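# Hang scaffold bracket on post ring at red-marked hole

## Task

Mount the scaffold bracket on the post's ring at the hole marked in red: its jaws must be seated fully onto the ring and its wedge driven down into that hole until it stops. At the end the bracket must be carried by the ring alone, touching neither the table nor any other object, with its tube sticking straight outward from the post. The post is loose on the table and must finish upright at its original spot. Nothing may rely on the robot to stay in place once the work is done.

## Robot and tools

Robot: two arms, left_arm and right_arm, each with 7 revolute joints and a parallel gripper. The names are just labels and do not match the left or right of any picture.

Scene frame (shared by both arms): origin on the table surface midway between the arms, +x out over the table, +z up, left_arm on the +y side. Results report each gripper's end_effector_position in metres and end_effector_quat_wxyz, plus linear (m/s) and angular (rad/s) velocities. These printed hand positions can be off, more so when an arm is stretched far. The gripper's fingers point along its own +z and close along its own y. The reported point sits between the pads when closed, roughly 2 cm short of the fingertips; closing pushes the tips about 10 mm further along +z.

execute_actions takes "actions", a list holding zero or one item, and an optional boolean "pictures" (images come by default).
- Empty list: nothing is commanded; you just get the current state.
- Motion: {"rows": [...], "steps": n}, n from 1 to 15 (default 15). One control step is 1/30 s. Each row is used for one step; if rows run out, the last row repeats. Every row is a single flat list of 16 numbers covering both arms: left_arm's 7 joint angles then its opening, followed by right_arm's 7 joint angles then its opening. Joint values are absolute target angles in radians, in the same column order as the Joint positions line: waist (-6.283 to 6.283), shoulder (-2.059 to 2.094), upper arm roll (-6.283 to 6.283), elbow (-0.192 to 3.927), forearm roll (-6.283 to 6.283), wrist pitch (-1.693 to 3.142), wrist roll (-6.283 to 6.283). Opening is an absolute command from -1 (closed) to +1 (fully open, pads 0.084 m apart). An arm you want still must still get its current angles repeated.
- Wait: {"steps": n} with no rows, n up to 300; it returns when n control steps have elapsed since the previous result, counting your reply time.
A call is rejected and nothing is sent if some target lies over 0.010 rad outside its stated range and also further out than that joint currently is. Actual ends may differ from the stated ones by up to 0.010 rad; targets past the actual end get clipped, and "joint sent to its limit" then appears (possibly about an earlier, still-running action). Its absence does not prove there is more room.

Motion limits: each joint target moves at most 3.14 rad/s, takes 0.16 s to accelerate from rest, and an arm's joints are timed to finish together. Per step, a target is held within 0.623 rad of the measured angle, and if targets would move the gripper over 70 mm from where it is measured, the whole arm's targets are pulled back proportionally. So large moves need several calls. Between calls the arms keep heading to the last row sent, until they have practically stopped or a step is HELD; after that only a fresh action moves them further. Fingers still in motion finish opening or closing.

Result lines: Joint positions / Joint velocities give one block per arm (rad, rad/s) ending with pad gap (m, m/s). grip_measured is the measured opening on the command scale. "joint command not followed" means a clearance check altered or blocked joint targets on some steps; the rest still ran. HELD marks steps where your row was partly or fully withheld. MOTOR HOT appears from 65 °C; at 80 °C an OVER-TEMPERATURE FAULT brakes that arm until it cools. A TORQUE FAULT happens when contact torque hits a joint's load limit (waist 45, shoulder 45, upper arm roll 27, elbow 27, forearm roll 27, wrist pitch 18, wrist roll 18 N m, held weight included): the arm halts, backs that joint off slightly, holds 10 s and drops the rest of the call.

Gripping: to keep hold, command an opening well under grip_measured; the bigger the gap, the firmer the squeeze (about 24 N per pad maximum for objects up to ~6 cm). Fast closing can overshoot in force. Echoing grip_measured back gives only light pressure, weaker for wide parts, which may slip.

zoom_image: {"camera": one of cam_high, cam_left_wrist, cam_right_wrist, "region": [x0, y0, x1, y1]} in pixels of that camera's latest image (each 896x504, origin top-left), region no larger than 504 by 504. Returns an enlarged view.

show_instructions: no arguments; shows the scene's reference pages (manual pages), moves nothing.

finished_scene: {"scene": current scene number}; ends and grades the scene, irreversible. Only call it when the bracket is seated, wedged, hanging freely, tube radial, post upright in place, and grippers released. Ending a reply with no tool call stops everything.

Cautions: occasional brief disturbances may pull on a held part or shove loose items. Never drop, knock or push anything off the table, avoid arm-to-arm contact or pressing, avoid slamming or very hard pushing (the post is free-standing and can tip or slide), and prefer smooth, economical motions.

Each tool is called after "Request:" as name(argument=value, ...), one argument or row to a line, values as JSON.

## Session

Request:
show_instructions(
)

Request:
execute_actions(
  actions=[],
)

Reference images for this scene: manual page 1, manual page 2, manual page 3, manual page 4, manual page 5.

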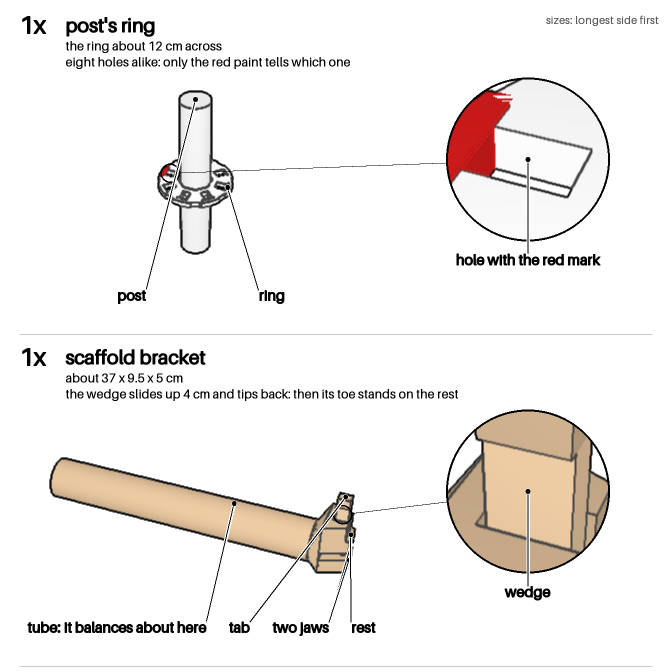

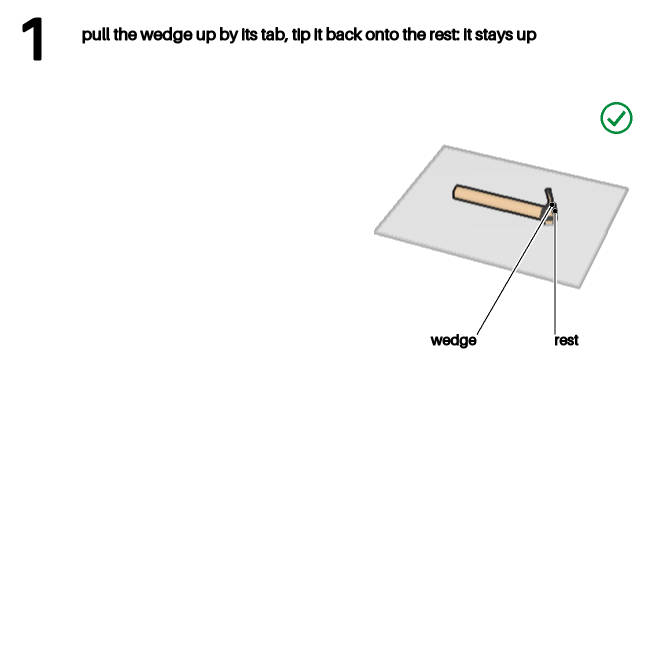

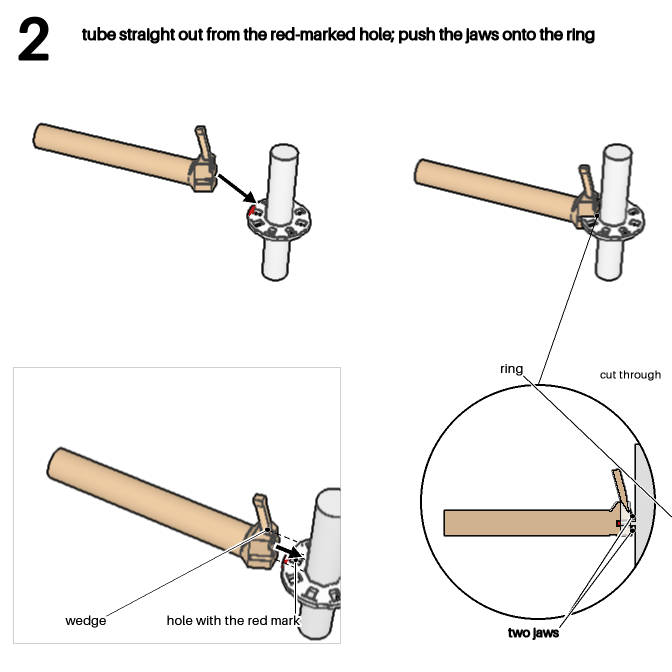

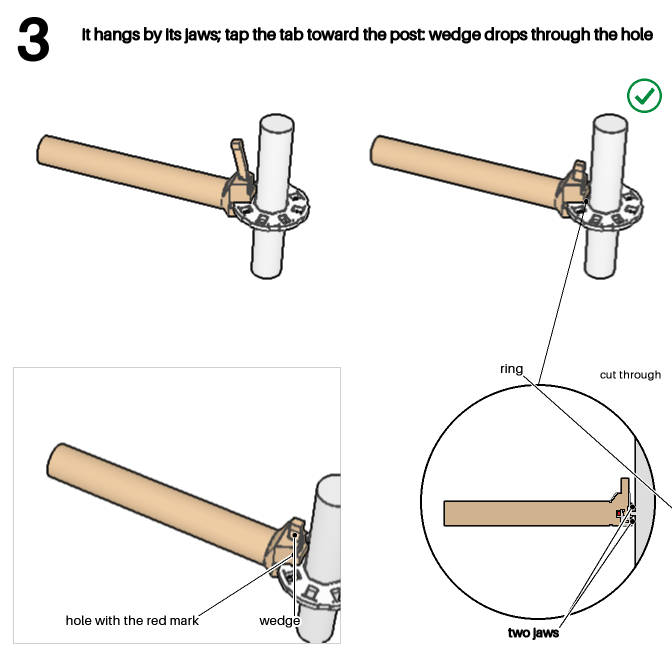

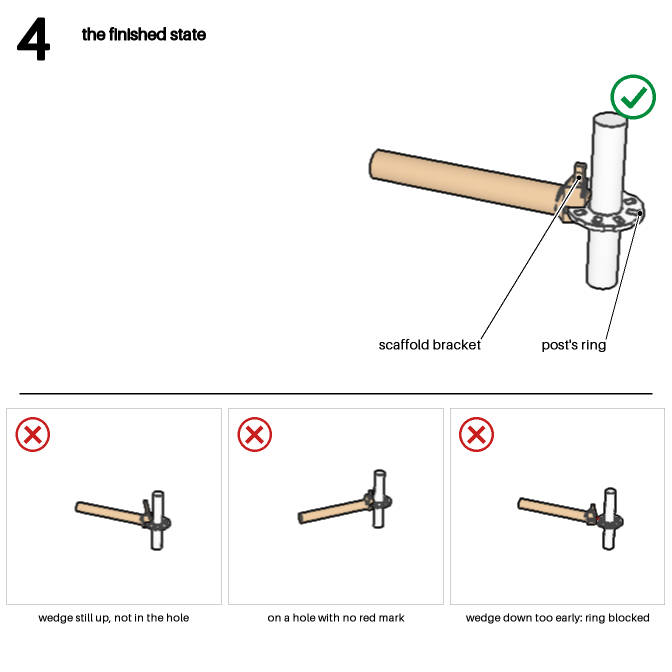

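Scene clock: 0.00 s of 7800.00 s.
left_arm: end_effector_position=(+0.2706, +0.8244, +0.3308) grip_measured=+1.00 end_effector_quat_wxyz=(-0.240, +0.386, -0.529, +0.717) end_effector_velocity=(+0.000, +0.000, -0.000) end_effector_angular_velocity=(-0.001, +0.001, +0.000) | right_arm: end_effector_position=(+0.2629, -0.5618, +0.3167) grip_measured=+1.00 end_effector_quat_wxyz=(+0.203, +0.547, +0.572, +0.577) end_effector_velocity=(-0.000, -0.000, -0.000) end_effector_angular_velocity=(+0.000, +0.000, -0.000)
Joint positions: left_arm=[-0.79  -1.558  1.511  1.322 -0.16   1.209  2.83   0.084] | right_arm=[-0.044 -1.658 -1.235  0.282 -0.285  0.769 -2.159  0.084]
Joint velocities: left_arm=[-0.001 -0.     0.     0.001  0.    -0.    -0.001 -0.   ] | right_arm=[ 0.  0. -0.  0. -0.  0.  0. -0.]
Motor temperatures (°C, as the motors report them): left_arm=[36 38 37 44 35 38 33] | right_arm=[35 38 38 42 35 33 34]

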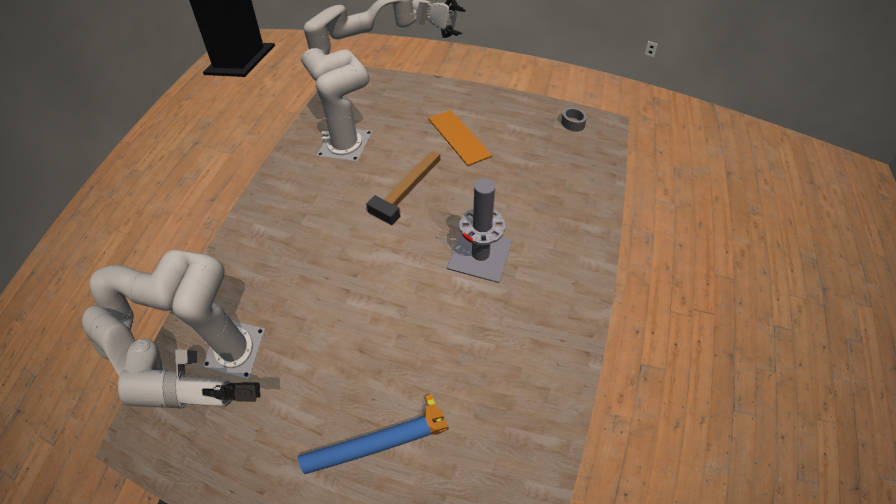

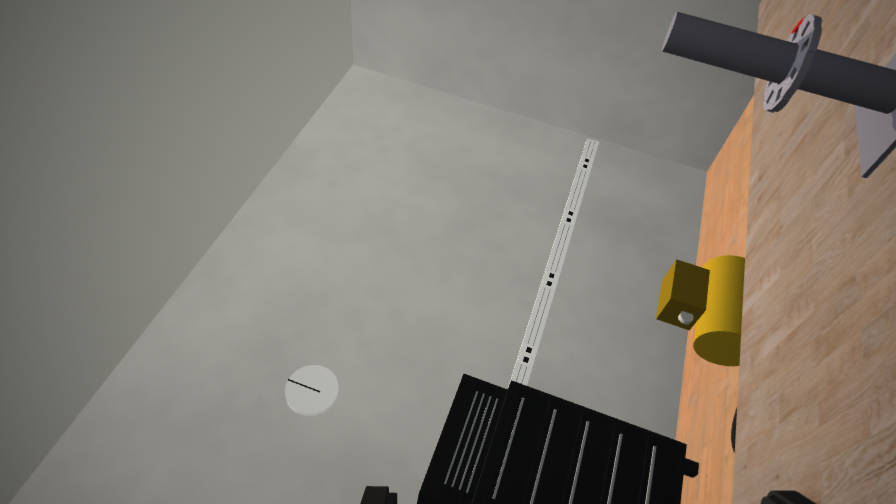

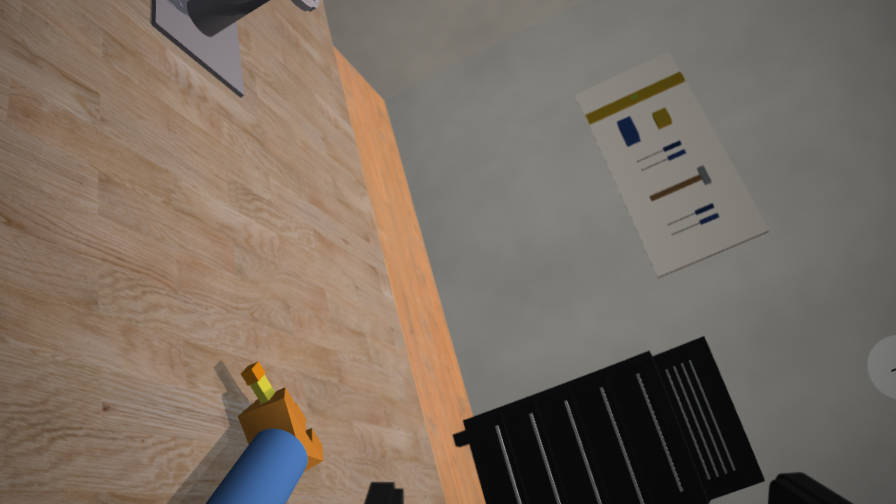

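Request:
execute_actions(
  actions=[
    {"rows": [[-0.58,0.2716,0,1.8098,0,1.5382,0,1, -0.06,0.0473,0,1.2363,0,1.189,0.972,1]], "steps": 15},
  ],
  pictures=false,
)

Request:
execute_actions(
  actions=[
    {"steps": 45},
  ],
)

Scene clock: 120.50 s of 7800.00 s.
left_arm: end_effector_position=(+0.2124, +0.8325, +0.4927) grip_measured=+1.00 end_effector_quat_wxyz=(+0.262, -0.459, +0.604, -0.596) end_effector_velocity=(-0.038, -0.141, +0.381) end_effector_angular_velocity=(+0.454, +0.510, +0.179) | right_arm: end_effector_position=(+0.2464, -0.6479, +0.4321) grip_measured=+1.00 end_effector_quat_wxyz=(+0.161, +0.752, +0.484, +0.417) end_effector_velocity=(+0.122, +0.067, +0.349) end_effector_angular_velocity=(-0.136, +0.639, -0.616)
Joint positions: left_arm=[-0.706 -1.265  1.219  1.516 -0.097  1.338  2.537  0.084] | right_arm=[-0.055 -1.175 -0.752  0.763 -0.119  1.013 -1.675  0.084]
Joint velocities: left_arm=[ 0.153  0.706 -0.706  0.355  0.116  0.241 -0.702 -0.   ] | right_arm=[-0.015  1.08   1.082  0.942  0.231  0.339  1.084  0.   ]
Motor temperatures (°C, as the motors report them): left_arm=[36 39 44 44 35 38 33] | right_arm=[35 38 40 42 35 33 34]
Steps of this call (steps 1 to 90: nothing new was sent; then 117.00 s passed at rest; steps 91 to 105: all 15 steps of this action). Readings (joint positions):
91: left_arm=[-0.790 -1.558 1.511 1.322 -0.160 1.209 2.830] | right_arm=[-0.044 -1.658 -1.234 0.282 -0.285 0.769 -2.158]
92: left_arm=[-0.789 -1.555 1.509 1.324 -0.158 1.212 2.825] | right_arm=[-0.044 -1.654 -1.231 0.285 -0.283 0.773 -2.154]
94: left_arm=[-0.781 -1.522 1.482 1.349 -0.148 1.232 2.789] | right_arm=[-0.045 -1.612 -1.189 0.325 -0.263 0.804 -2.109]
98: left_arm=[-0.747 -1.428 1.382 1.421 -0.128 1.274 2.699] | right_arm=[-0.050 -1.440 -1.018 0.502 -0.192 0.905 -1.940]
105: the state above

Scene clock: 122.00 s of 7800.00 s.
left_arm: end_effector_position=(+0.4071, +0.3284, +0.5905) grip_measured=+1.00 end_effector_quat_wxyz=(+0.110, -0.621, +0.743, -0.223) end_effector_velocity=(+0.141, -0.298, -0.266) end_effector_angular_velocity=(+0.127, +0.693, +0.332) | right_arm: end_effector_position=(+0.4669, -0.3727, +0.2526) grip_measured=+1.00 end_effector_quat_wxyz=(-0.001, +0.941, -0.339, +0.003) end_effector_velocity=(+0.003, +0.008, -0.013) end_effector_angular_velocity=(+0.013, +0.029, -2.078)
Joint positions: left_arm=[-0.603 -0.251  0.304  1.757 -0.017  1.503  1.521  0.084] | right_arm=[-0.06   0.042 -0.003  1.236 -0.     1.189  0.77   0.084]
Joint velocities: left_arm=[ 0.03   0.717 -0.41   0.067  0.024  0.049 -0.785  0.   ] | right_arm=[-0.003  0.04   0.018  0.016  0.003  0.004  2.093 -0.   ]
Motor temperatures (°C, as the motors report them): left_arm=[36 39 43 44 35 38 33] | right_arm=[35 38 40 42 35 33 34]
Steps of this call (steps 1 to 45: the robot went on to your last target). Readings (joint positions):
1: left_arm=[-0.701 -1.242 1.195 1.527 -0.093 1.346 2.513] | right_arm=[-0.055 -1.139 -0.716 0.793 -0.111 1.024 -1.639]
2: left_arm=[-0.696 -1.218 1.171 1.539 -0.089 1.354 2.490] | right_arm=[-0.055 -1.103 -0.680 0.821 -0.104 1.034 -1.603]
4: left_arm=[-0.687 -1.171 1.124 1.560 -0.083 1.368 2.443] | right_arm=[-0.056 -1.033 -0.609 0.869 -0.092 1.052 -1.534]
8: left_arm=[-0.671 -1.078 1.031 1.596 -0.070 1.393 2.350] | right_arm=[-0.056 -0.901 -0.483 0.945 -0.073 1.081 -1.402]
45: the state above

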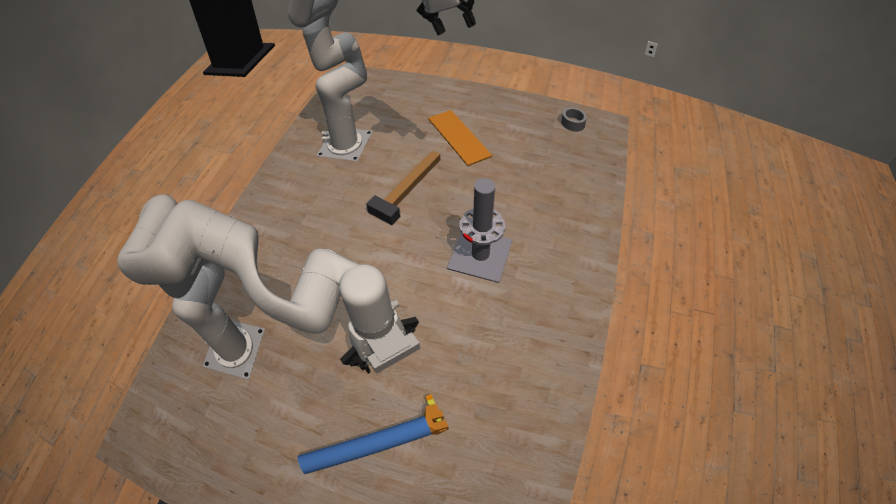

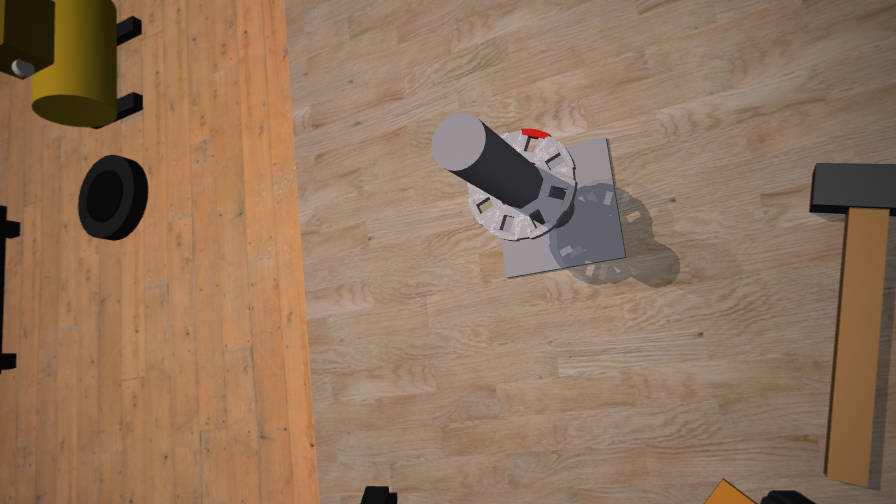

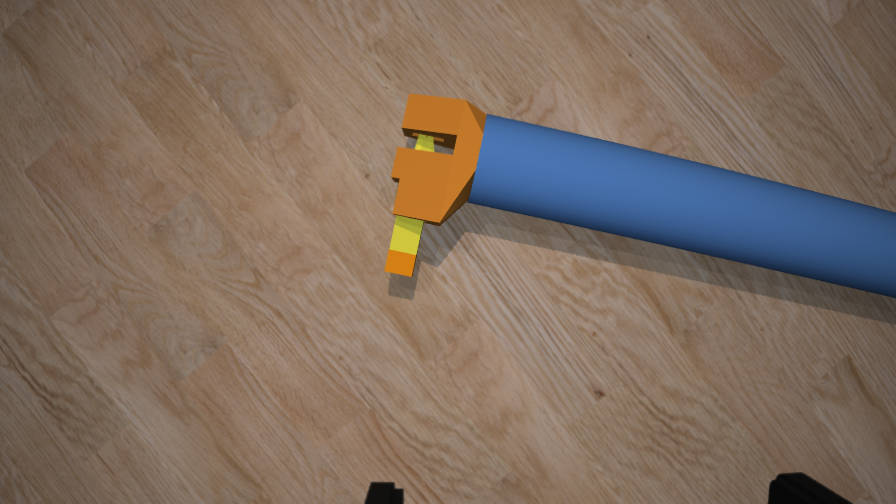

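Request:
execute_actions(
  actions=[],
)

Scene clock: 143.83 s of 7800.00 s.
left_arm: end_effector_position=(+0.4467, +0.1458, +0.3500) grip_measured=+1.00 end_effector_quat_wxyz=(+0.000, +0.967, -0.255, +0.000) end_effector_velocity=(-0.000, -0.000, +0.000) end_effector_angular_velocity=(-0.000, +0.000, -0.001) | right_arm: end_effector_position=(+0.4666, -0.3712, +0.2500) grip_measured=+1.00 end_effector_quat_wxyz=(-0.000, +0.903, -0.430, -0.000) end_effector_velocity=(-0.000, -0.000, -0.001) end_effector_angular_velocity=(-0.000, +0.001, -0.001)
Joint positions: left_arm=[-0.58   0.272  0.     1.81  -0.     1.538  0.     0.084] | right_arm=[-0.06   0.047  0.     1.236 -0.     1.189  0.972  0.084]
Joint velocities: left_arm=[ 0. -0. -0.  0. -0. -0.  0.  0.] | right_arm=[-0.001  0.001  0.    -0.    -0.    -0.     0.    -0.   ]
Motor temperatures (°C, as the motors report them): left_arm=[36 39 40 47 35 38 33] | right_arm=[35 38 39 45 35 33 34]
Steps of this call (steps 1 to 60: the robot went on to your last target; steps 61 to 120: nothing new was sent; then 17.83 s passed at rest). Readings (joint positions):
1: left_arm=[-0.602 -0.228 0.290 1.759 -0.016 1.505 1.494] | right_arm=[-0.060 0.043 -0.002 1.236 -0.000 1.189 0.832]
2: left_arm=[-0.601 -0.204 0.276 1.762 -0.016 1.506 1.466] | right_arm=[-0.060 0.044 -0.002 1.236 -0.000 1.189 0.878]
4: left_arm=[-0.599 -0.157 0.249 1.766 -0.014 1.509 1.407] | right_arm=[-0.060 0.045 -0.001 1.237 -0.000 1.189 0.928]
8: left_arm=[-0.595 -0.065 0.196 1.776 -0.011 1.516 1.272] | right_arm=[-0.060 0.046 -0.000 1.236 -0.000 1.189 0.962]
120: the state above
All arms were judged still, so your last target was given up. Only a new action makes them travel on or press farther. Fingers that are still opening or closing keep moving.

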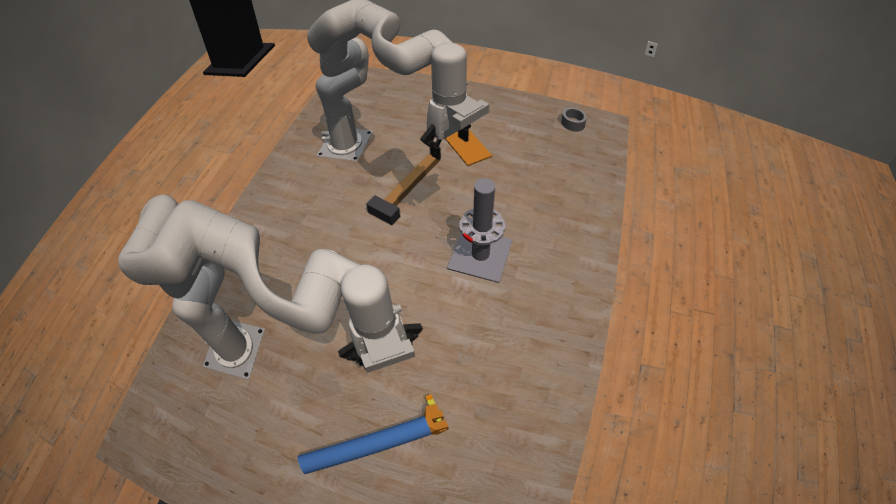

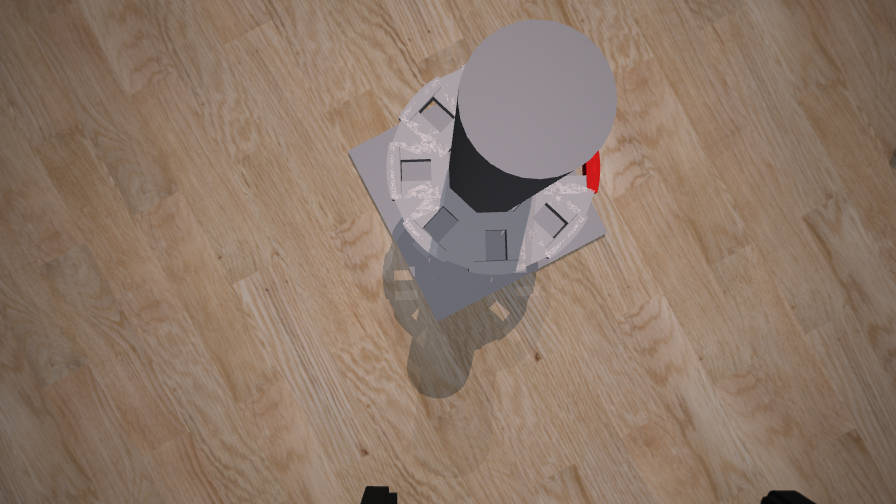

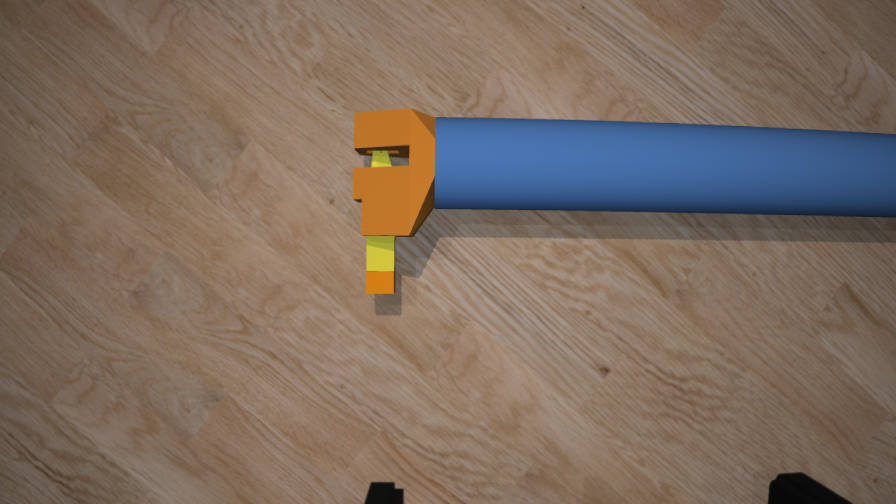

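Request:
zoom_image(
  camera="cam_right_wrist",
  region=[320, 80, 620, 330],
)

Request:
zoom_image(
  camera="cam_right_wrist",
  region=[596, 80, 896, 330],
)

Region (320, 80, 620, 330) of cam_right_wrist's 896x504 image, scaled by 1.680, with more detail than that image has.

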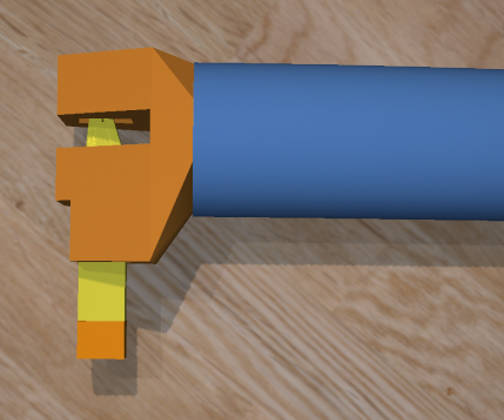

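Region (596, 80, 896, 330) of cam_right_wrist's 896x504 image, scaled by 1.680, with more detail than that image has.

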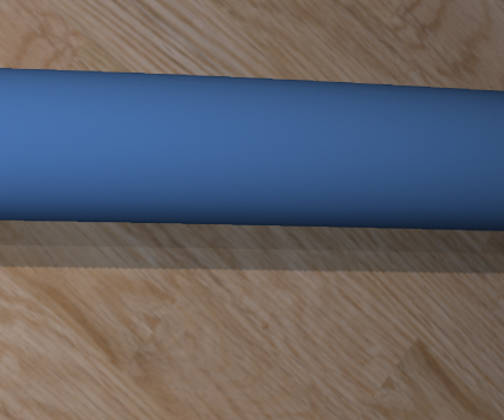

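Request:
execute_actions(
  actions=[
    {"rows": [[-0.665, -0.2, 0, 0.8, 0, 1.0, 3.1416, 1, -0.0606, 0.4437, 0, 1.3895, 0, 0.9458, 0.9888, -0.1]], "steps": 15},
  ],
  pictures=false,
)

Request:
execute_actions(
  actions=[
    {"steps": 30},
  ],
)

Scene clock: 261.87 s of 7800.00 s.
left_arm: end_effector_position=(+0.3676, +0.1552, +0.2817) grip_measured=+1.00 end_effector_quat_wxyz=(-0.003, +0.800, -0.597, +0.055) end_effector_velocity=(-0.207, +0.103, -0.304) end_effector_angular_velocity=(+0.374, +0.242, -1.692) | right_arm: end_effector_position=(+0.5436, -0.3651, +0.1228) grip_measured=-0.11 end_effector_quat_wxyz=(+0.003, +0.899, -0.438, -0.005) end_effector_velocity=(+0.047, +0.003, -0.069) end_effector_angular_velocity=(+0.003, -0.040, -0.013)
Joint positions: left_arm=[-0.645 -0.091 -0.     1.143 -0.     1.124  0.701  0.084] | right_arm=[-0.061  0.428  0.     1.377 -0.     0.96   0.988  0.039]
Joint velocities: left_arm=[-0.06  -0.335  0.002 -1.112 -0.    -0.369  1.644  0.   ] | right_arm=[-0.001  0.214 -0.     0.103 -0.    -0.152  0.012  0.   ]
Motor temperatures (°C, as the motors report them): left_arm=[36 39 38 48 35 38 33] | right_arm=[35 39 38 47 35 33 34]
Steps of this call (steps 1 to 90: nothing new was sent; then 114.53 s passed at rest; steps 91 to 105: all 15 steps of this action). Readings (joint positions):
91: left_arm=[-0.580 0.271 0.000 1.809 0.000 1.538 0.000] | right_arm=[-0.060 0.047 0.000 1.236 -0.000 1.189 0.972]
92: left_arm=[-0.581 0.268 0.000 1.804 0.000 1.533 0.006] | right_arm=[-0.060 0.051 -0.000 1.238 0.000 1.186 0.972]
94: left_arm=[-0.586 0.236 0.002 1.757 0.000 1.492 0.053] | right_arm=[-0.060 0.088 -0.000 1.259 0.000 1.159 0.974]
98: left_arm=[-0.621 0.040 -0.000 1.488 0.000 1.276 0.325] | right_arm=[-0.060 0.240 0.000 1.310 -0.000 1.072 0.980]
105: the state above

Scene clock: 262.87 s of 7800.00 s.
left_arm: end_effector_position=(+0.2977, +0.1914, +0.1933) grip_measured=+1.00 end_effector_quat_wxyz=(+0.000, +0.281, +0.960, -0.000) end_effector_velocity=(-0.001, +0.000, -0.001) end_effector_angular_velocity=(+0.001, +0.002, -0.350) | right_arm: end_effector_position=(+0.5497, -0.3647, +0.1201) grip_measured=-0.11 end_effector_quat_wxyz=(-0.000, +0.899, -0.438, +0.000) end_effector_velocity=(+0.000, -0.001, +0.000) end_effector_angular_velocity=(-0.000, -0.000, +0.001)
Joint positions: left_arm=[-0.665 -0.2    0.     0.8    0.     1.     3.111  0.084] | right_arm=[-0.061  0.444 -0.     1.39  -0.     0.946  0.989  0.039]
Joint velocities: left_arm=[ 0.    -0.    -0.    -0.003  0.    -0.     0.349 -0.   ] | right_arm=[-0.001 -0.     0.    -0.    -0.     0.    -0.001 -0.   ]
Motor temperatures (°C, as the motors report them): left_arm=[36 39 38 48 35 38 33] | right_arm=[35 39 38 47 35 33 34]
Steps of this call (steps 1 to 30: the robot went on to your last target). Readings (joint positions):
1: left_arm=[-0.647 -0.102 -0.000 1.106 -0.000 1.111 0.759] | right_arm=[-0.061 0.434 0.000 1.381 -0.000 0.955 0.988]
2: left_arm=[-0.649 -0.114 -0.000 1.070 -0.000 1.097 0.821] | right_arm=[-0.061 0.436 0.000 1.384 -0.000 0.952 0.988]
4: left_arm=[-0.653 -0.137 -0.001 1.001 -0.000 1.072 0.961] | right_arm=[-0.061 0.437 -0.000 1.389 0.000 0.949 0.989]
8: left_arm=[-0.660 -0.174 -0.000 0.881 -0.000 1.030 1.314] | right_arm=[-0.061 0.441 -0.000 1.390 0.000 0.946 0.989]
30: the state above

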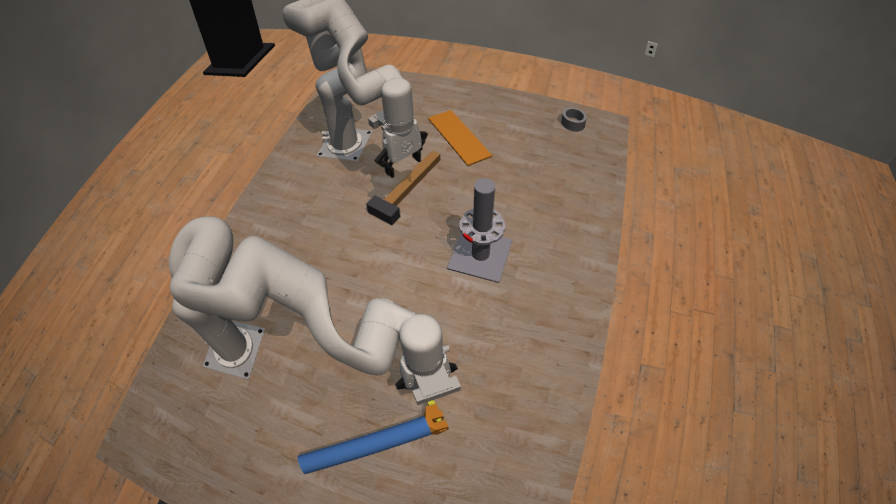

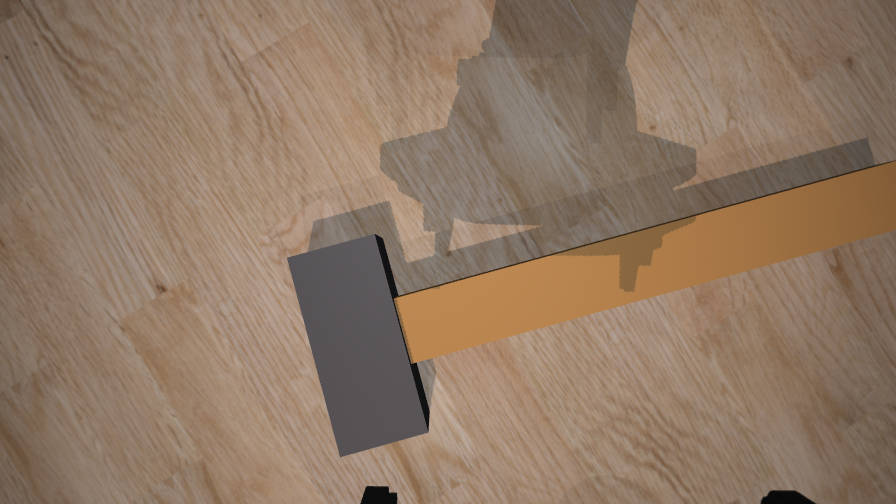

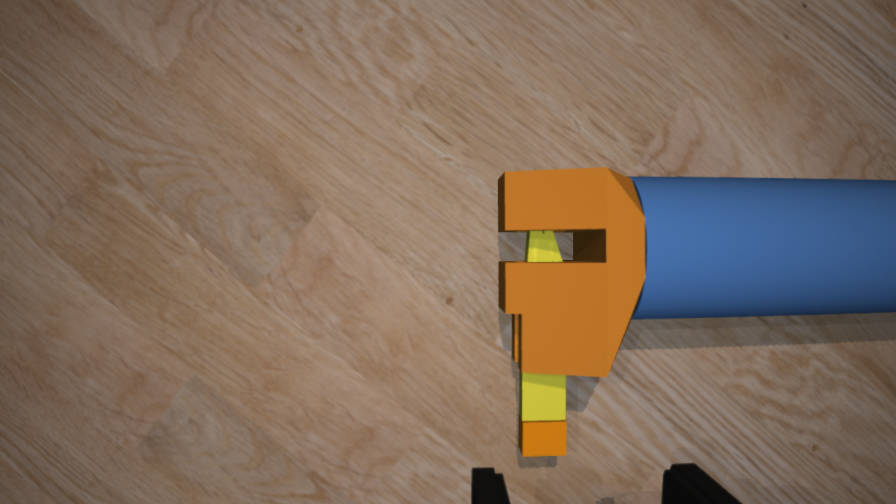

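Request:
execute_actions(
  actions=[
    {"rows": [[-0.665, 0.5352, 0, 0.3852, 0, -1.5462, 3.1416, 1, -0.0633, 0.5782, 0, 1.3269, 0, 0.7487, 0.9861, -0.1]], "steps": 15},
  ],
  pictures=false,
)

Request:
execute_actions(
  actions=[
    {"steps": 45},
  ],
)

Scene clock: 292.07 s of 7800.00 s.
left_arm: end_effector_position=(+0.2794, +0.2058, +0.0610) grip_measured=+1.00 end_effector_quat_wxyz=(-0.038, +0.296, +0.954, +0.011) end_effector_velocity=(-0.000, -0.000, +0.000) end_effector_angular_velocity=(-0.000, -0.000, -0.001) | right_arm: end_effector_position=(+0.5475, -0.3664, +0.0340) grip_measured=-0.11 end_effector_quat_wxyz=(-0.000, +0.899, -0.438, -0.000) end_effector_velocity=(+0.000, +0.000, +0.000) end_effector_angular_velocity=(+0.001, -0.000, +0.003)
Joint positions: left_arm=[-0.663  0.04   0.003  0.635 -0.001  0.675  3.146  0.084] | right_arm=[-0.063  0.578 -0.     1.327  0.     0.749  0.986  0.039]
Joint velocities: left_arm=[-0.     0.    -0.001  0.    -0.     0.     0.001  0.   ] | right_arm=[ 0.001 -0.    -0.     0.     0.001 -0.    -0.003  0.   ]
Motor temperatures (°C, as the motors report them): left_arm=[36 39 38 47 35 38 33] | right_arm=[35 39 38 46 35 33 34]
TORQUE FAULT: the external load on joint 2 (shoulder) of the left arm reached its load limit, and that arm stopped for 10 seconds. A torque fault stops only its own arm. That arm's remaining commands of this call were not run. Joint 2 (shoulder) of that arm moved back by up to 3 degrees. That arm holds there, with its grip as last carried out, and accepts commands again: back off and push less far. That arm stops again, at the same cost, whenever a joint's load reaches its limit.
The stop of the left arm began at step 105 of this call (marked STOPPED below). From that step on that arm followed nothing that you had sent. 1 of its steps, steps kept back included, did not run and will not run. Nothing is kept back now, and the robot has no last target.
Steps of this call (steps 1 to 30: the robot went on to your last target; steps 31 to 90: nothing new was sent; then 15.70 s passed at rest; steps 91 to 105: all 15 steps of this action; steps 106 to 405: the stop continued). Readings (joint positions):
91: left_arm=[-0.665 -0.200 0.000 0.800 -0.000 1.000 3.142] | right_arm=[-0.061 0.444 0.000 1.389 -0.000 0.946 0.989]
92: left_arm=[-0.665 -0.197 -0.000 0.798 0.000 0.995 3.142] | right_arm=[-0.061 0.446 0.000 1.389 0.000 0.941 0.989]
94: left_arm=[-0.665 -0.163 -0.000 0.779 0.000 0.954 3.142] | right_arm=[-0.061 0.468 0.000 1.381 0.000 0.897 0.988]
98: left_arm=[-0.665 -0.053 0.000 0.707 -0.000 0.852 3.142] | right_arm=[-0.063 0.558 -0.000 1.333 -0.000 0.790 0.987]
105: left_arm=[-0.664 0.086 0.002 0.643 -0.002 0.674 3.148] | right_arm=[-0.063 0.574 -0.000 1.330 0.000 0.751 0.986] STOPPED (the left arm)
405: the state above

Scene clock: 292.10 s of 7800.00 s.
left_arm: end_effector_position=(+0.2794, +0.2058, +0.0610) grip_measured=+1.00 end_effector_quat_wxyz=(-0.038, +0.296, +0.954, +0.011) end_effector_velocity=(-0.000, -0.000, -0.000) end_effector_angular_velocity=(+0.000, +0.001, -0.001) | right_arm: end_effector_position=(+0.5475, -0.3664, +0.0340) grip_measured=-0.11 end_effector_quat_wxyz=(-0.000, +0.899, -0.438, -0.000) end_effector_velocity=(+0.000, +0.000, +0.001) end_effector_angular_velocity=(+0.000, -0.001, +0.003)
Joint positions: left_arm=[-0.663  0.04   0.003  0.635 -0.001  0.675  3.146  0.084] | right_arm=[-0.063  0.578  0.     1.327  0.     0.749  0.986  0.039]
Joint velocities: left_arm=[ 0.    -0.    -0.001 -0.001 -0.     0.     0.     0.   ] | right_arm=[ 0.    -0.001  0.    -0.    -0.     0.    -0.003  0.   ]
Motor temperatures (°C, as the motors report them): left_arm=[36 39 38 47 35 38 33] | right_arm=[35 39 38 46 35 33 34]
A stop began in an earlier call of the same reply, so what this call sent did not run. Send another action.
Steps of this call (step 1: nothing new was sent). Readings (joint positions):
1: the state above

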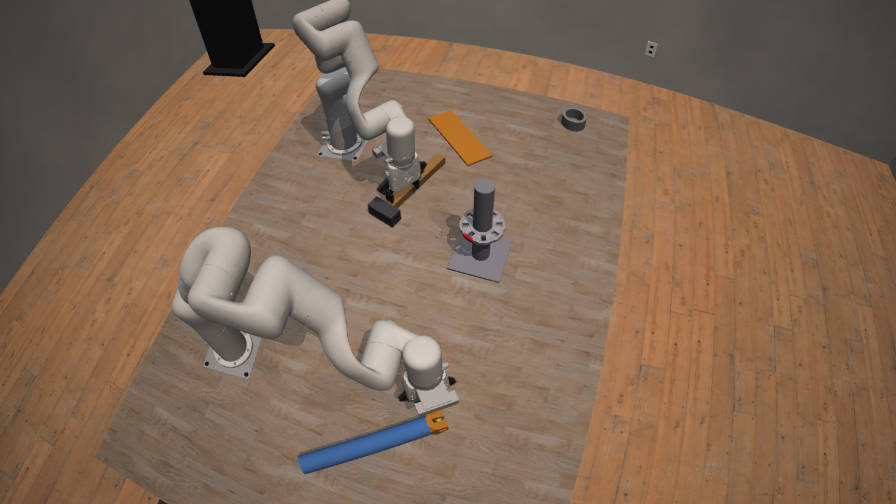

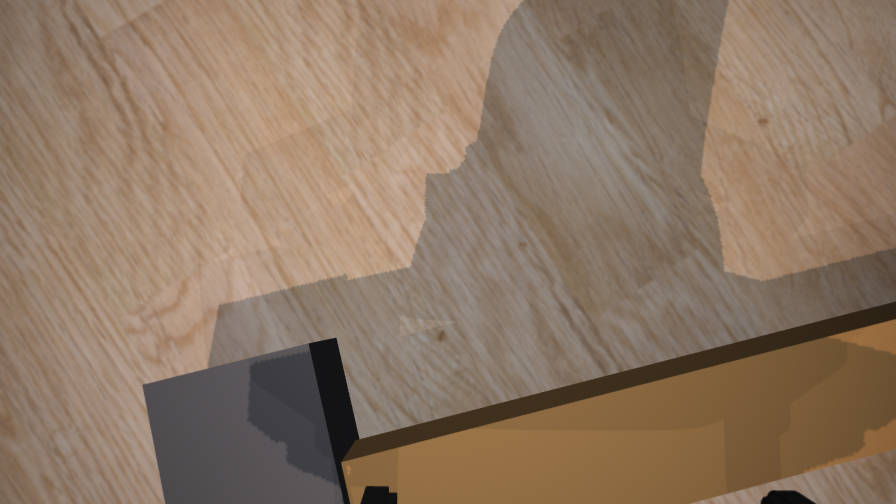

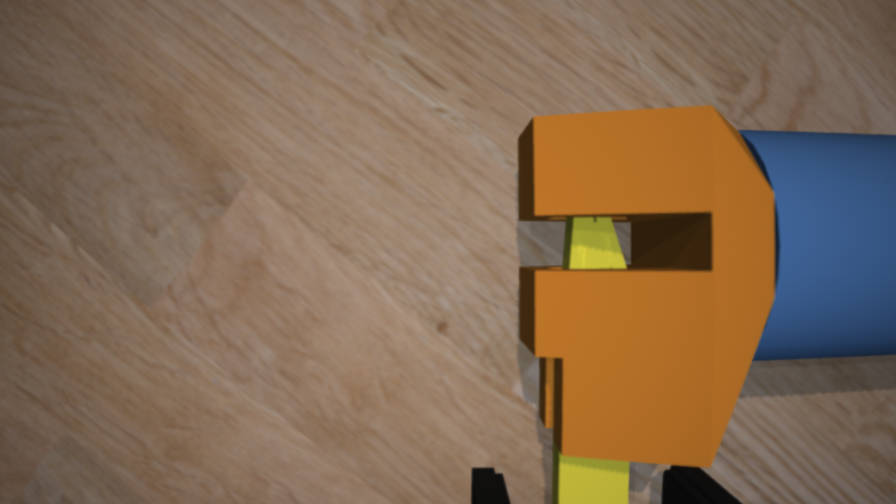

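Request:
execute_actions(
  actions=[
    {"rows": [[-0.665, -0.05, 0, 0.7, 0, 0.75, 3.1416, 1, -0.0633, 0.5782, 0, 1.3269, 0, 0.7487, 0.9861, -0.3], [-0.665, -0.1, 0, 0.73, 0, 0.8, 3.1416, 1, -0.0633, 0.5782, 0, 1.3269, 0, 0.7487, 0.9861, -0.4], [-0.665, -0.2, 0, 0.8, 0, 0.9, 3.1416, 1, -0.0633, 0.5782, 0, 1.3269, 0, 0.7487, 0.9861, -0.5], [-0.665, -0.2, 0, 0.8, 0, 0.9, 3.1416, 1, -0.0633, 0.5782, 0, 1.3269, 0, 0.7487, 0.9861, -0.55], [-0.665, -0.2, 0, 0.8, 0, 0.9, 3.1416, 1, -0.0633, 0.5782, 0, 1.3269, 0, 0.7487, 0.9861, -0.58], [-0.665, -0.2, 0, 0.8, 0, 0.9, 3.1416, 1, -0.0633, 0.5782, 0, 1.3269, 0, 0.7487, 0.9861, -0.61], [-0.665, -0.2, 0, 0.8, 0, 0.9, 3.1416, 1, -0.0633, 0.5782, 0, 1.3269, 0, 0.7487, 0.9861, -0.64], [-0.665, -0.2, 0, 0.8, 0, 0.9, 3.1416, 1, -0.0633, 0.5782, 0, 1.3269, 0, 0.7487, 0.9861, -0.67], [-0.665, -0.2, 0, 0.8, 0, 0.9, 3.1416, 1, -0.0633, 0.5782, 0, 1.3269, 0, 0.7487, 0.9861, -0.7], [-0.665, -0.2, 0, 0.8, 0, 0.9, 3.1416, 1, -0.0633, 0.5782, 0, 1.3269, 0, 0.7487, 0.9861, -0.73], [-0.665, -0.2, 0, 0.8, 0, 0.9, 3.1416, 1, -0.0633, 0.5782, 0, 1.3269, 0, 0.7487, 0.9861, -0.76], [-0.665, -0.2, 0, 0.8, 0, 0.9, 3.1416, 1, -0.0633, 0.5782, 0, 1.3269, 0, 0.7487, 0.9861, -0.8], [-0.665, -0.2, 0, 0.8, 0, 0.9, 3.1416, 1, -0.0633, 0.5782, 0, 1.3269, 0, 0.7487, 0.9861, -0.85], [-0.665, -0.2, 0, 0.8, 0, 0.9, 3.1416, 1, -0.0633, 0.5782, 0, 1.3269, 0, 0.7487, 0.9861, -0.9], [-0.665, -0.2, 0, 0.8, 0, 0.9, 3.1416, 1, -0.0633, 0.5782, 0, 1.3269, 0, 0.7487, 0.9861, -0.95]], "steps": 15},
  ],
  pictures=false,
)

Scene clock: 316.27 s of 7800.00 s.
left_arm: end_effector_position=(+0.3180, +0.1775, +0.1985) grip_measured=+1.00 end_effector_quat_wxyz=(+0.047, +0.296, +0.954, -0.014) end_effector_velocity=(-0.019, +0.013, +0.006) end_effector_angular_velocity=(+0.034, +0.051, +0.004) | right_arm: end_effector_position=(+0.5476, -0.3660, +0.0341) grip_measured=-0.67 end_effector_quat_wxyz=(-0.000, +0.899, -0.438, +0.000) end_effector_velocity=(+0.000, -0.001, +0.000) end_effector_angular_velocity=(-0.001, -0.001, -0.002)
Joint positions: left_arm=[-0.665 -0.194  0.     0.796 -0.     0.892  3.142  0.084] | right_arm=[-0.063  0.578  0.     1.327  0.     0.748  0.986  0.015]
Joint velocities: left_arm=[-0.    -0.043  0.002 -0.005 -0.     0.099 -0.002 -0.   ] | right_arm=[-0.001 -0.001 -0.001  0.    -0.001  0.     0.     0.   ]
Motor temperatures (°C, as the motors report them): left_arm=[36 38 38 47 35 38 33] | right_arm=[35 39 38 46 35 33 34]
Steps of this call (steps 1 to 90: nothing new was sent; then 20.67 s passed at rest; steps 91 to 105: all 15 steps of this action). Readings (joint positions):
91: left_arm=[-0.663 0.039 0.003 0.635 -0.001 0.675 3.146] | right_arm=[-0.063 0.578 0.000 1.327 -0.000 0.749 0.986]
92: left_arm=[-0.663 0.036 0.003 0.637 -0.001 0.680 3.146] | right_arm=[-0.063 0.578 0.000 1.327 -0.000 0.749 0.986]
94: left_arm=[-0.664 0.003 0.002 0.657 -0.001 0.715 3.145] | right_arm=[-0.063 0.578 0.000 1.327 -0.000 0.749 0.986]
98: left_arm=[-0.664 -0.100 0.001 0.733 -0.000 0.803 3.143] | right_arm=[-0.063 0.578 0.000 1.327 0.000 0.749 0.986]
105: the state above

Request:
execute_actions(
  actions=[
    {"rows": [[-0.665, -0.2, 0, 0.8, 0, 0.85, 3.1416, 1, -0.0609, 0.5759, 0, 1.323, 0, 0.7471, 0.9885, -0.95], [-0.665, -0.2, 0, 0.8, 0, 0.8, 3.1416, 1, -0.0581, 0.5732, 0, 1.3184, 0, 0.7452, 0.9913, -0.95], [-0.665, -0.2, 0, 0.8, 0, 0.75, 3.1416, 1, -0.0543, 0.5695, 0, 1.3121, 0, 0.7427, 0.9951, -0.95], [-0.665, -0.2, 0, 0.8, 0, 0.7, 3.1416, 1, -0.0497, 0.565, 0, 1.3046, 0, 0.7396, 0.9998, -0.95], [-0.665, -0.2, 0, 0.8, 0, 0.65, 3.1416, 1, -0.0444, 0.56, 0, 1.2961, 0, 0.7361, 1.005, -0.95], [-0.665, -0.2, 0, 0.8, 0, 0.6, 3.1416, 1, -0.0389, 0.5546, 0, 1.287, 0, 0.7324, 1.0105, -0.95], [-0.665, -0.2, 0, 0.8, 0, 0.55, 3.1416, 1, -0.0331, 0.5491, 0, 1.2776, 0, 0.7285, 1.0163, -0.95], [-0.665, -0.2, 0, 0.8, 0, 0.5, 3.1416, 1, -0.0276, 0.5437, 0, 1.2685, 0, 0.7248, 1.0218, -0.95], [-0.665, -0.2, 0, 0.8, 0, 0.45, 3.1416, 1, -0.0224, 0.5387, 0, 1.26, 0, 0.7213, 1.0271, -0.95], [-0.665, -0.2, 0, 0.8, 0, 0.4, 3.1416, 1, -0.0177, 0.5342, 0, 1.2525, 0, 0.7182, 1.0317, -0.95], [-0.665, -0.2, 0, 0.8, 0, 0.35, 3.1416, 1, -0.0139, 0.5305, 0, 1.2462, 0, 0.7157, 1.0355, -0.95], [-0.665, -0.2, 0, 0.8, 0, 0.3, 3.1416, 1, -0.0111, 0.5278, 0, 1.2416, 0, 0.7138, 1.0383, -0.95], [-0.665, -0.2, 0, 0.8, 0, 0.25, 3.1416, 1, -0.0093, 0.5261, 0, 1.2387, 0, 0.7126, 1.0401, -0.95], [-0.665, -0.2, 0, 0.8, 0, 0.2, 3.1416, 1, -0.0087, 0.5255, 0, 1.2377, 0, 0.7122, 1.0407, -0.95], [-0.665, -0.2, 0, 0.8, 0, -0.6, 3.1416, 1, -0.0087, 0.5255, 0, 1.2377, 0, 0.7122, 1.0407, -0.95]], "steps": 15},
  ],
)

Scene clock: 345.50 s of 7800.00 s.
left_arm: end_effector_position=(+0.4084, +0.1155, +0.2873) grip_measured=+1.00 end_effector_quat_wxyz=(+0.298, +0.281, +0.908, -0.092) end_effector_velocity=(+0.194, -0.133, +0.314) end_effector_angular_velocity=(-0.847, -1.236, -0.001) | right_arm: end_effector_position=(+0.5273, -0.3403, +0.0339) grip_measured=-0.67 end_effector_quat_wxyz=(+0.000, +0.899, -0.438, -0.000) end_effector_velocity=(-0.029, +0.035, -0.000) end_effector_angular_velocity=(+0.000, +0.000, +0.003)
Joint positions: left_arm=[-0.665 -0.2   -0.     0.8    0.     0.366  3.142  0.084] | right_arm=[-0.014  0.531  0.001  1.246 -0.     0.717  1.035  0.015]
Joint velocities: left_arm=[-0.     0.    -0.    -0.004  0.    -1.502  0.001 -0.   ] | right_arm=[ 0.068 -0.064  0.002 -0.109 -0.001 -0.045  0.068 -0.   ]
Motor temperatures (°C, as the motors report them): left_arm=[36 38 38 48 35 38 33] | right_arm=[35 40 38 45 35 33 34]
Steps of this call (steps 1 to 15: the robot went on to your last target; steps 16 to 90: nothing new was sent; then 25.73 s passed at rest; steps 91 to 105: all 15 steps of this action). Readings (joint positions):
91: left_arm=[-0.665 -0.200 0.000 0.800 -0.000 0.900 3.142] | right_arm=[-0.063 0.578 -0.000 1.327 0.000 0.749 0.986]
92: left_arm=[-0.665 -0.200 0.000 0.800 -0.000 0.895 3.142] | right_arm=[-0.063 0.578 -0.000 1.326 -0.000 0.748 0.987]
94: left_arm=[-0.665 -0.200 0.000 0.799 -0.000 0.856 3.142] | right_arm=[-0.060 0.575 -0.001 1.321 0.000 0.746 0.990]
98: left_arm=[-0.665 -0.200 -0.000 0.800 0.000 0.702 3.142] | right_arm=[-0.045 0.560 -0.000 1.296 -0.000 0.736 1.005]
105: the state above

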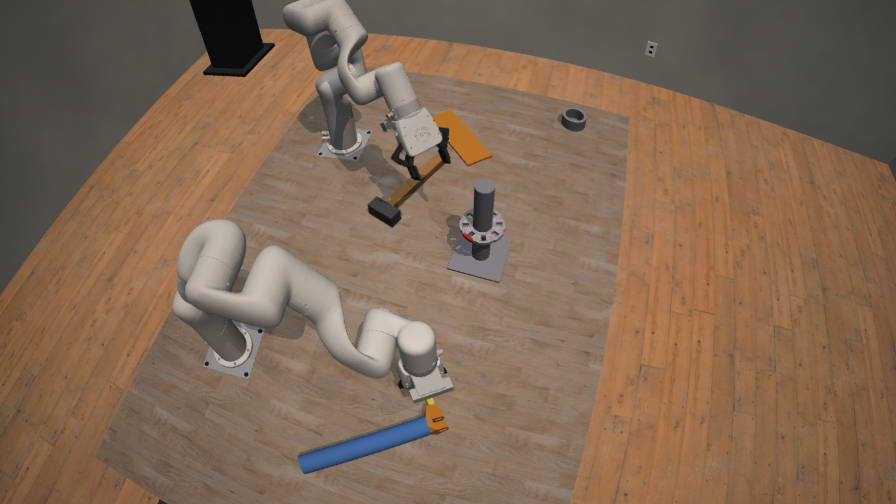

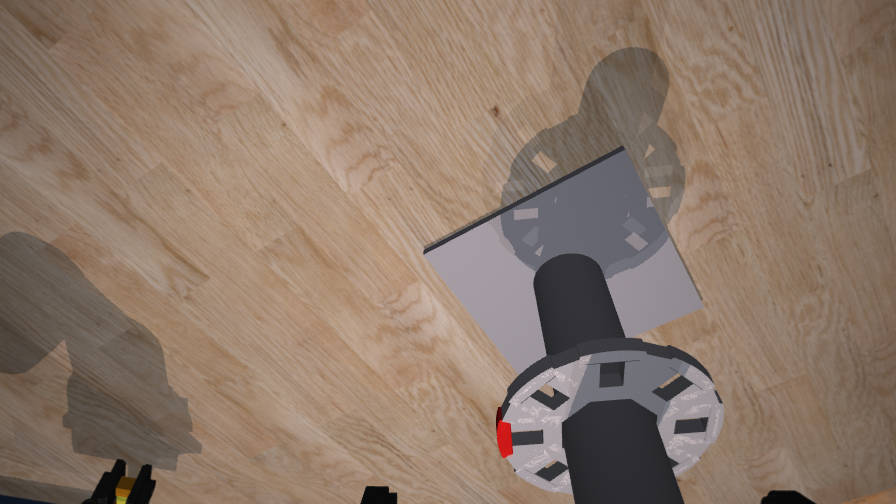

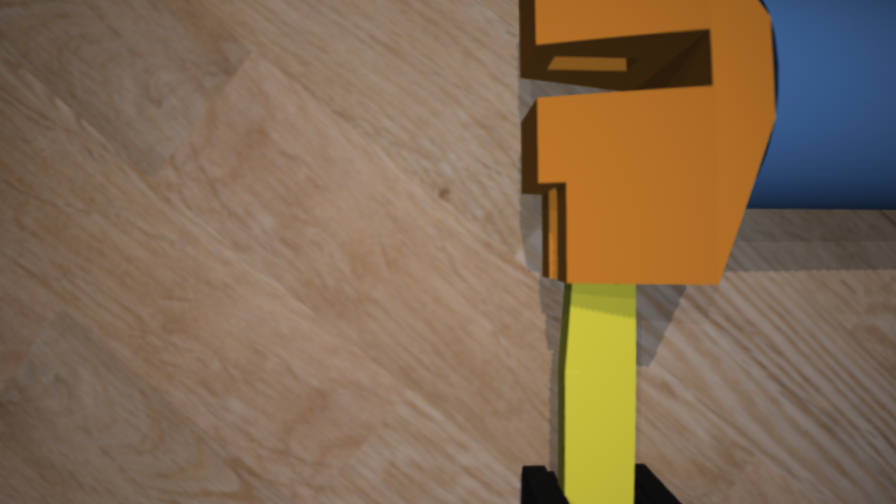

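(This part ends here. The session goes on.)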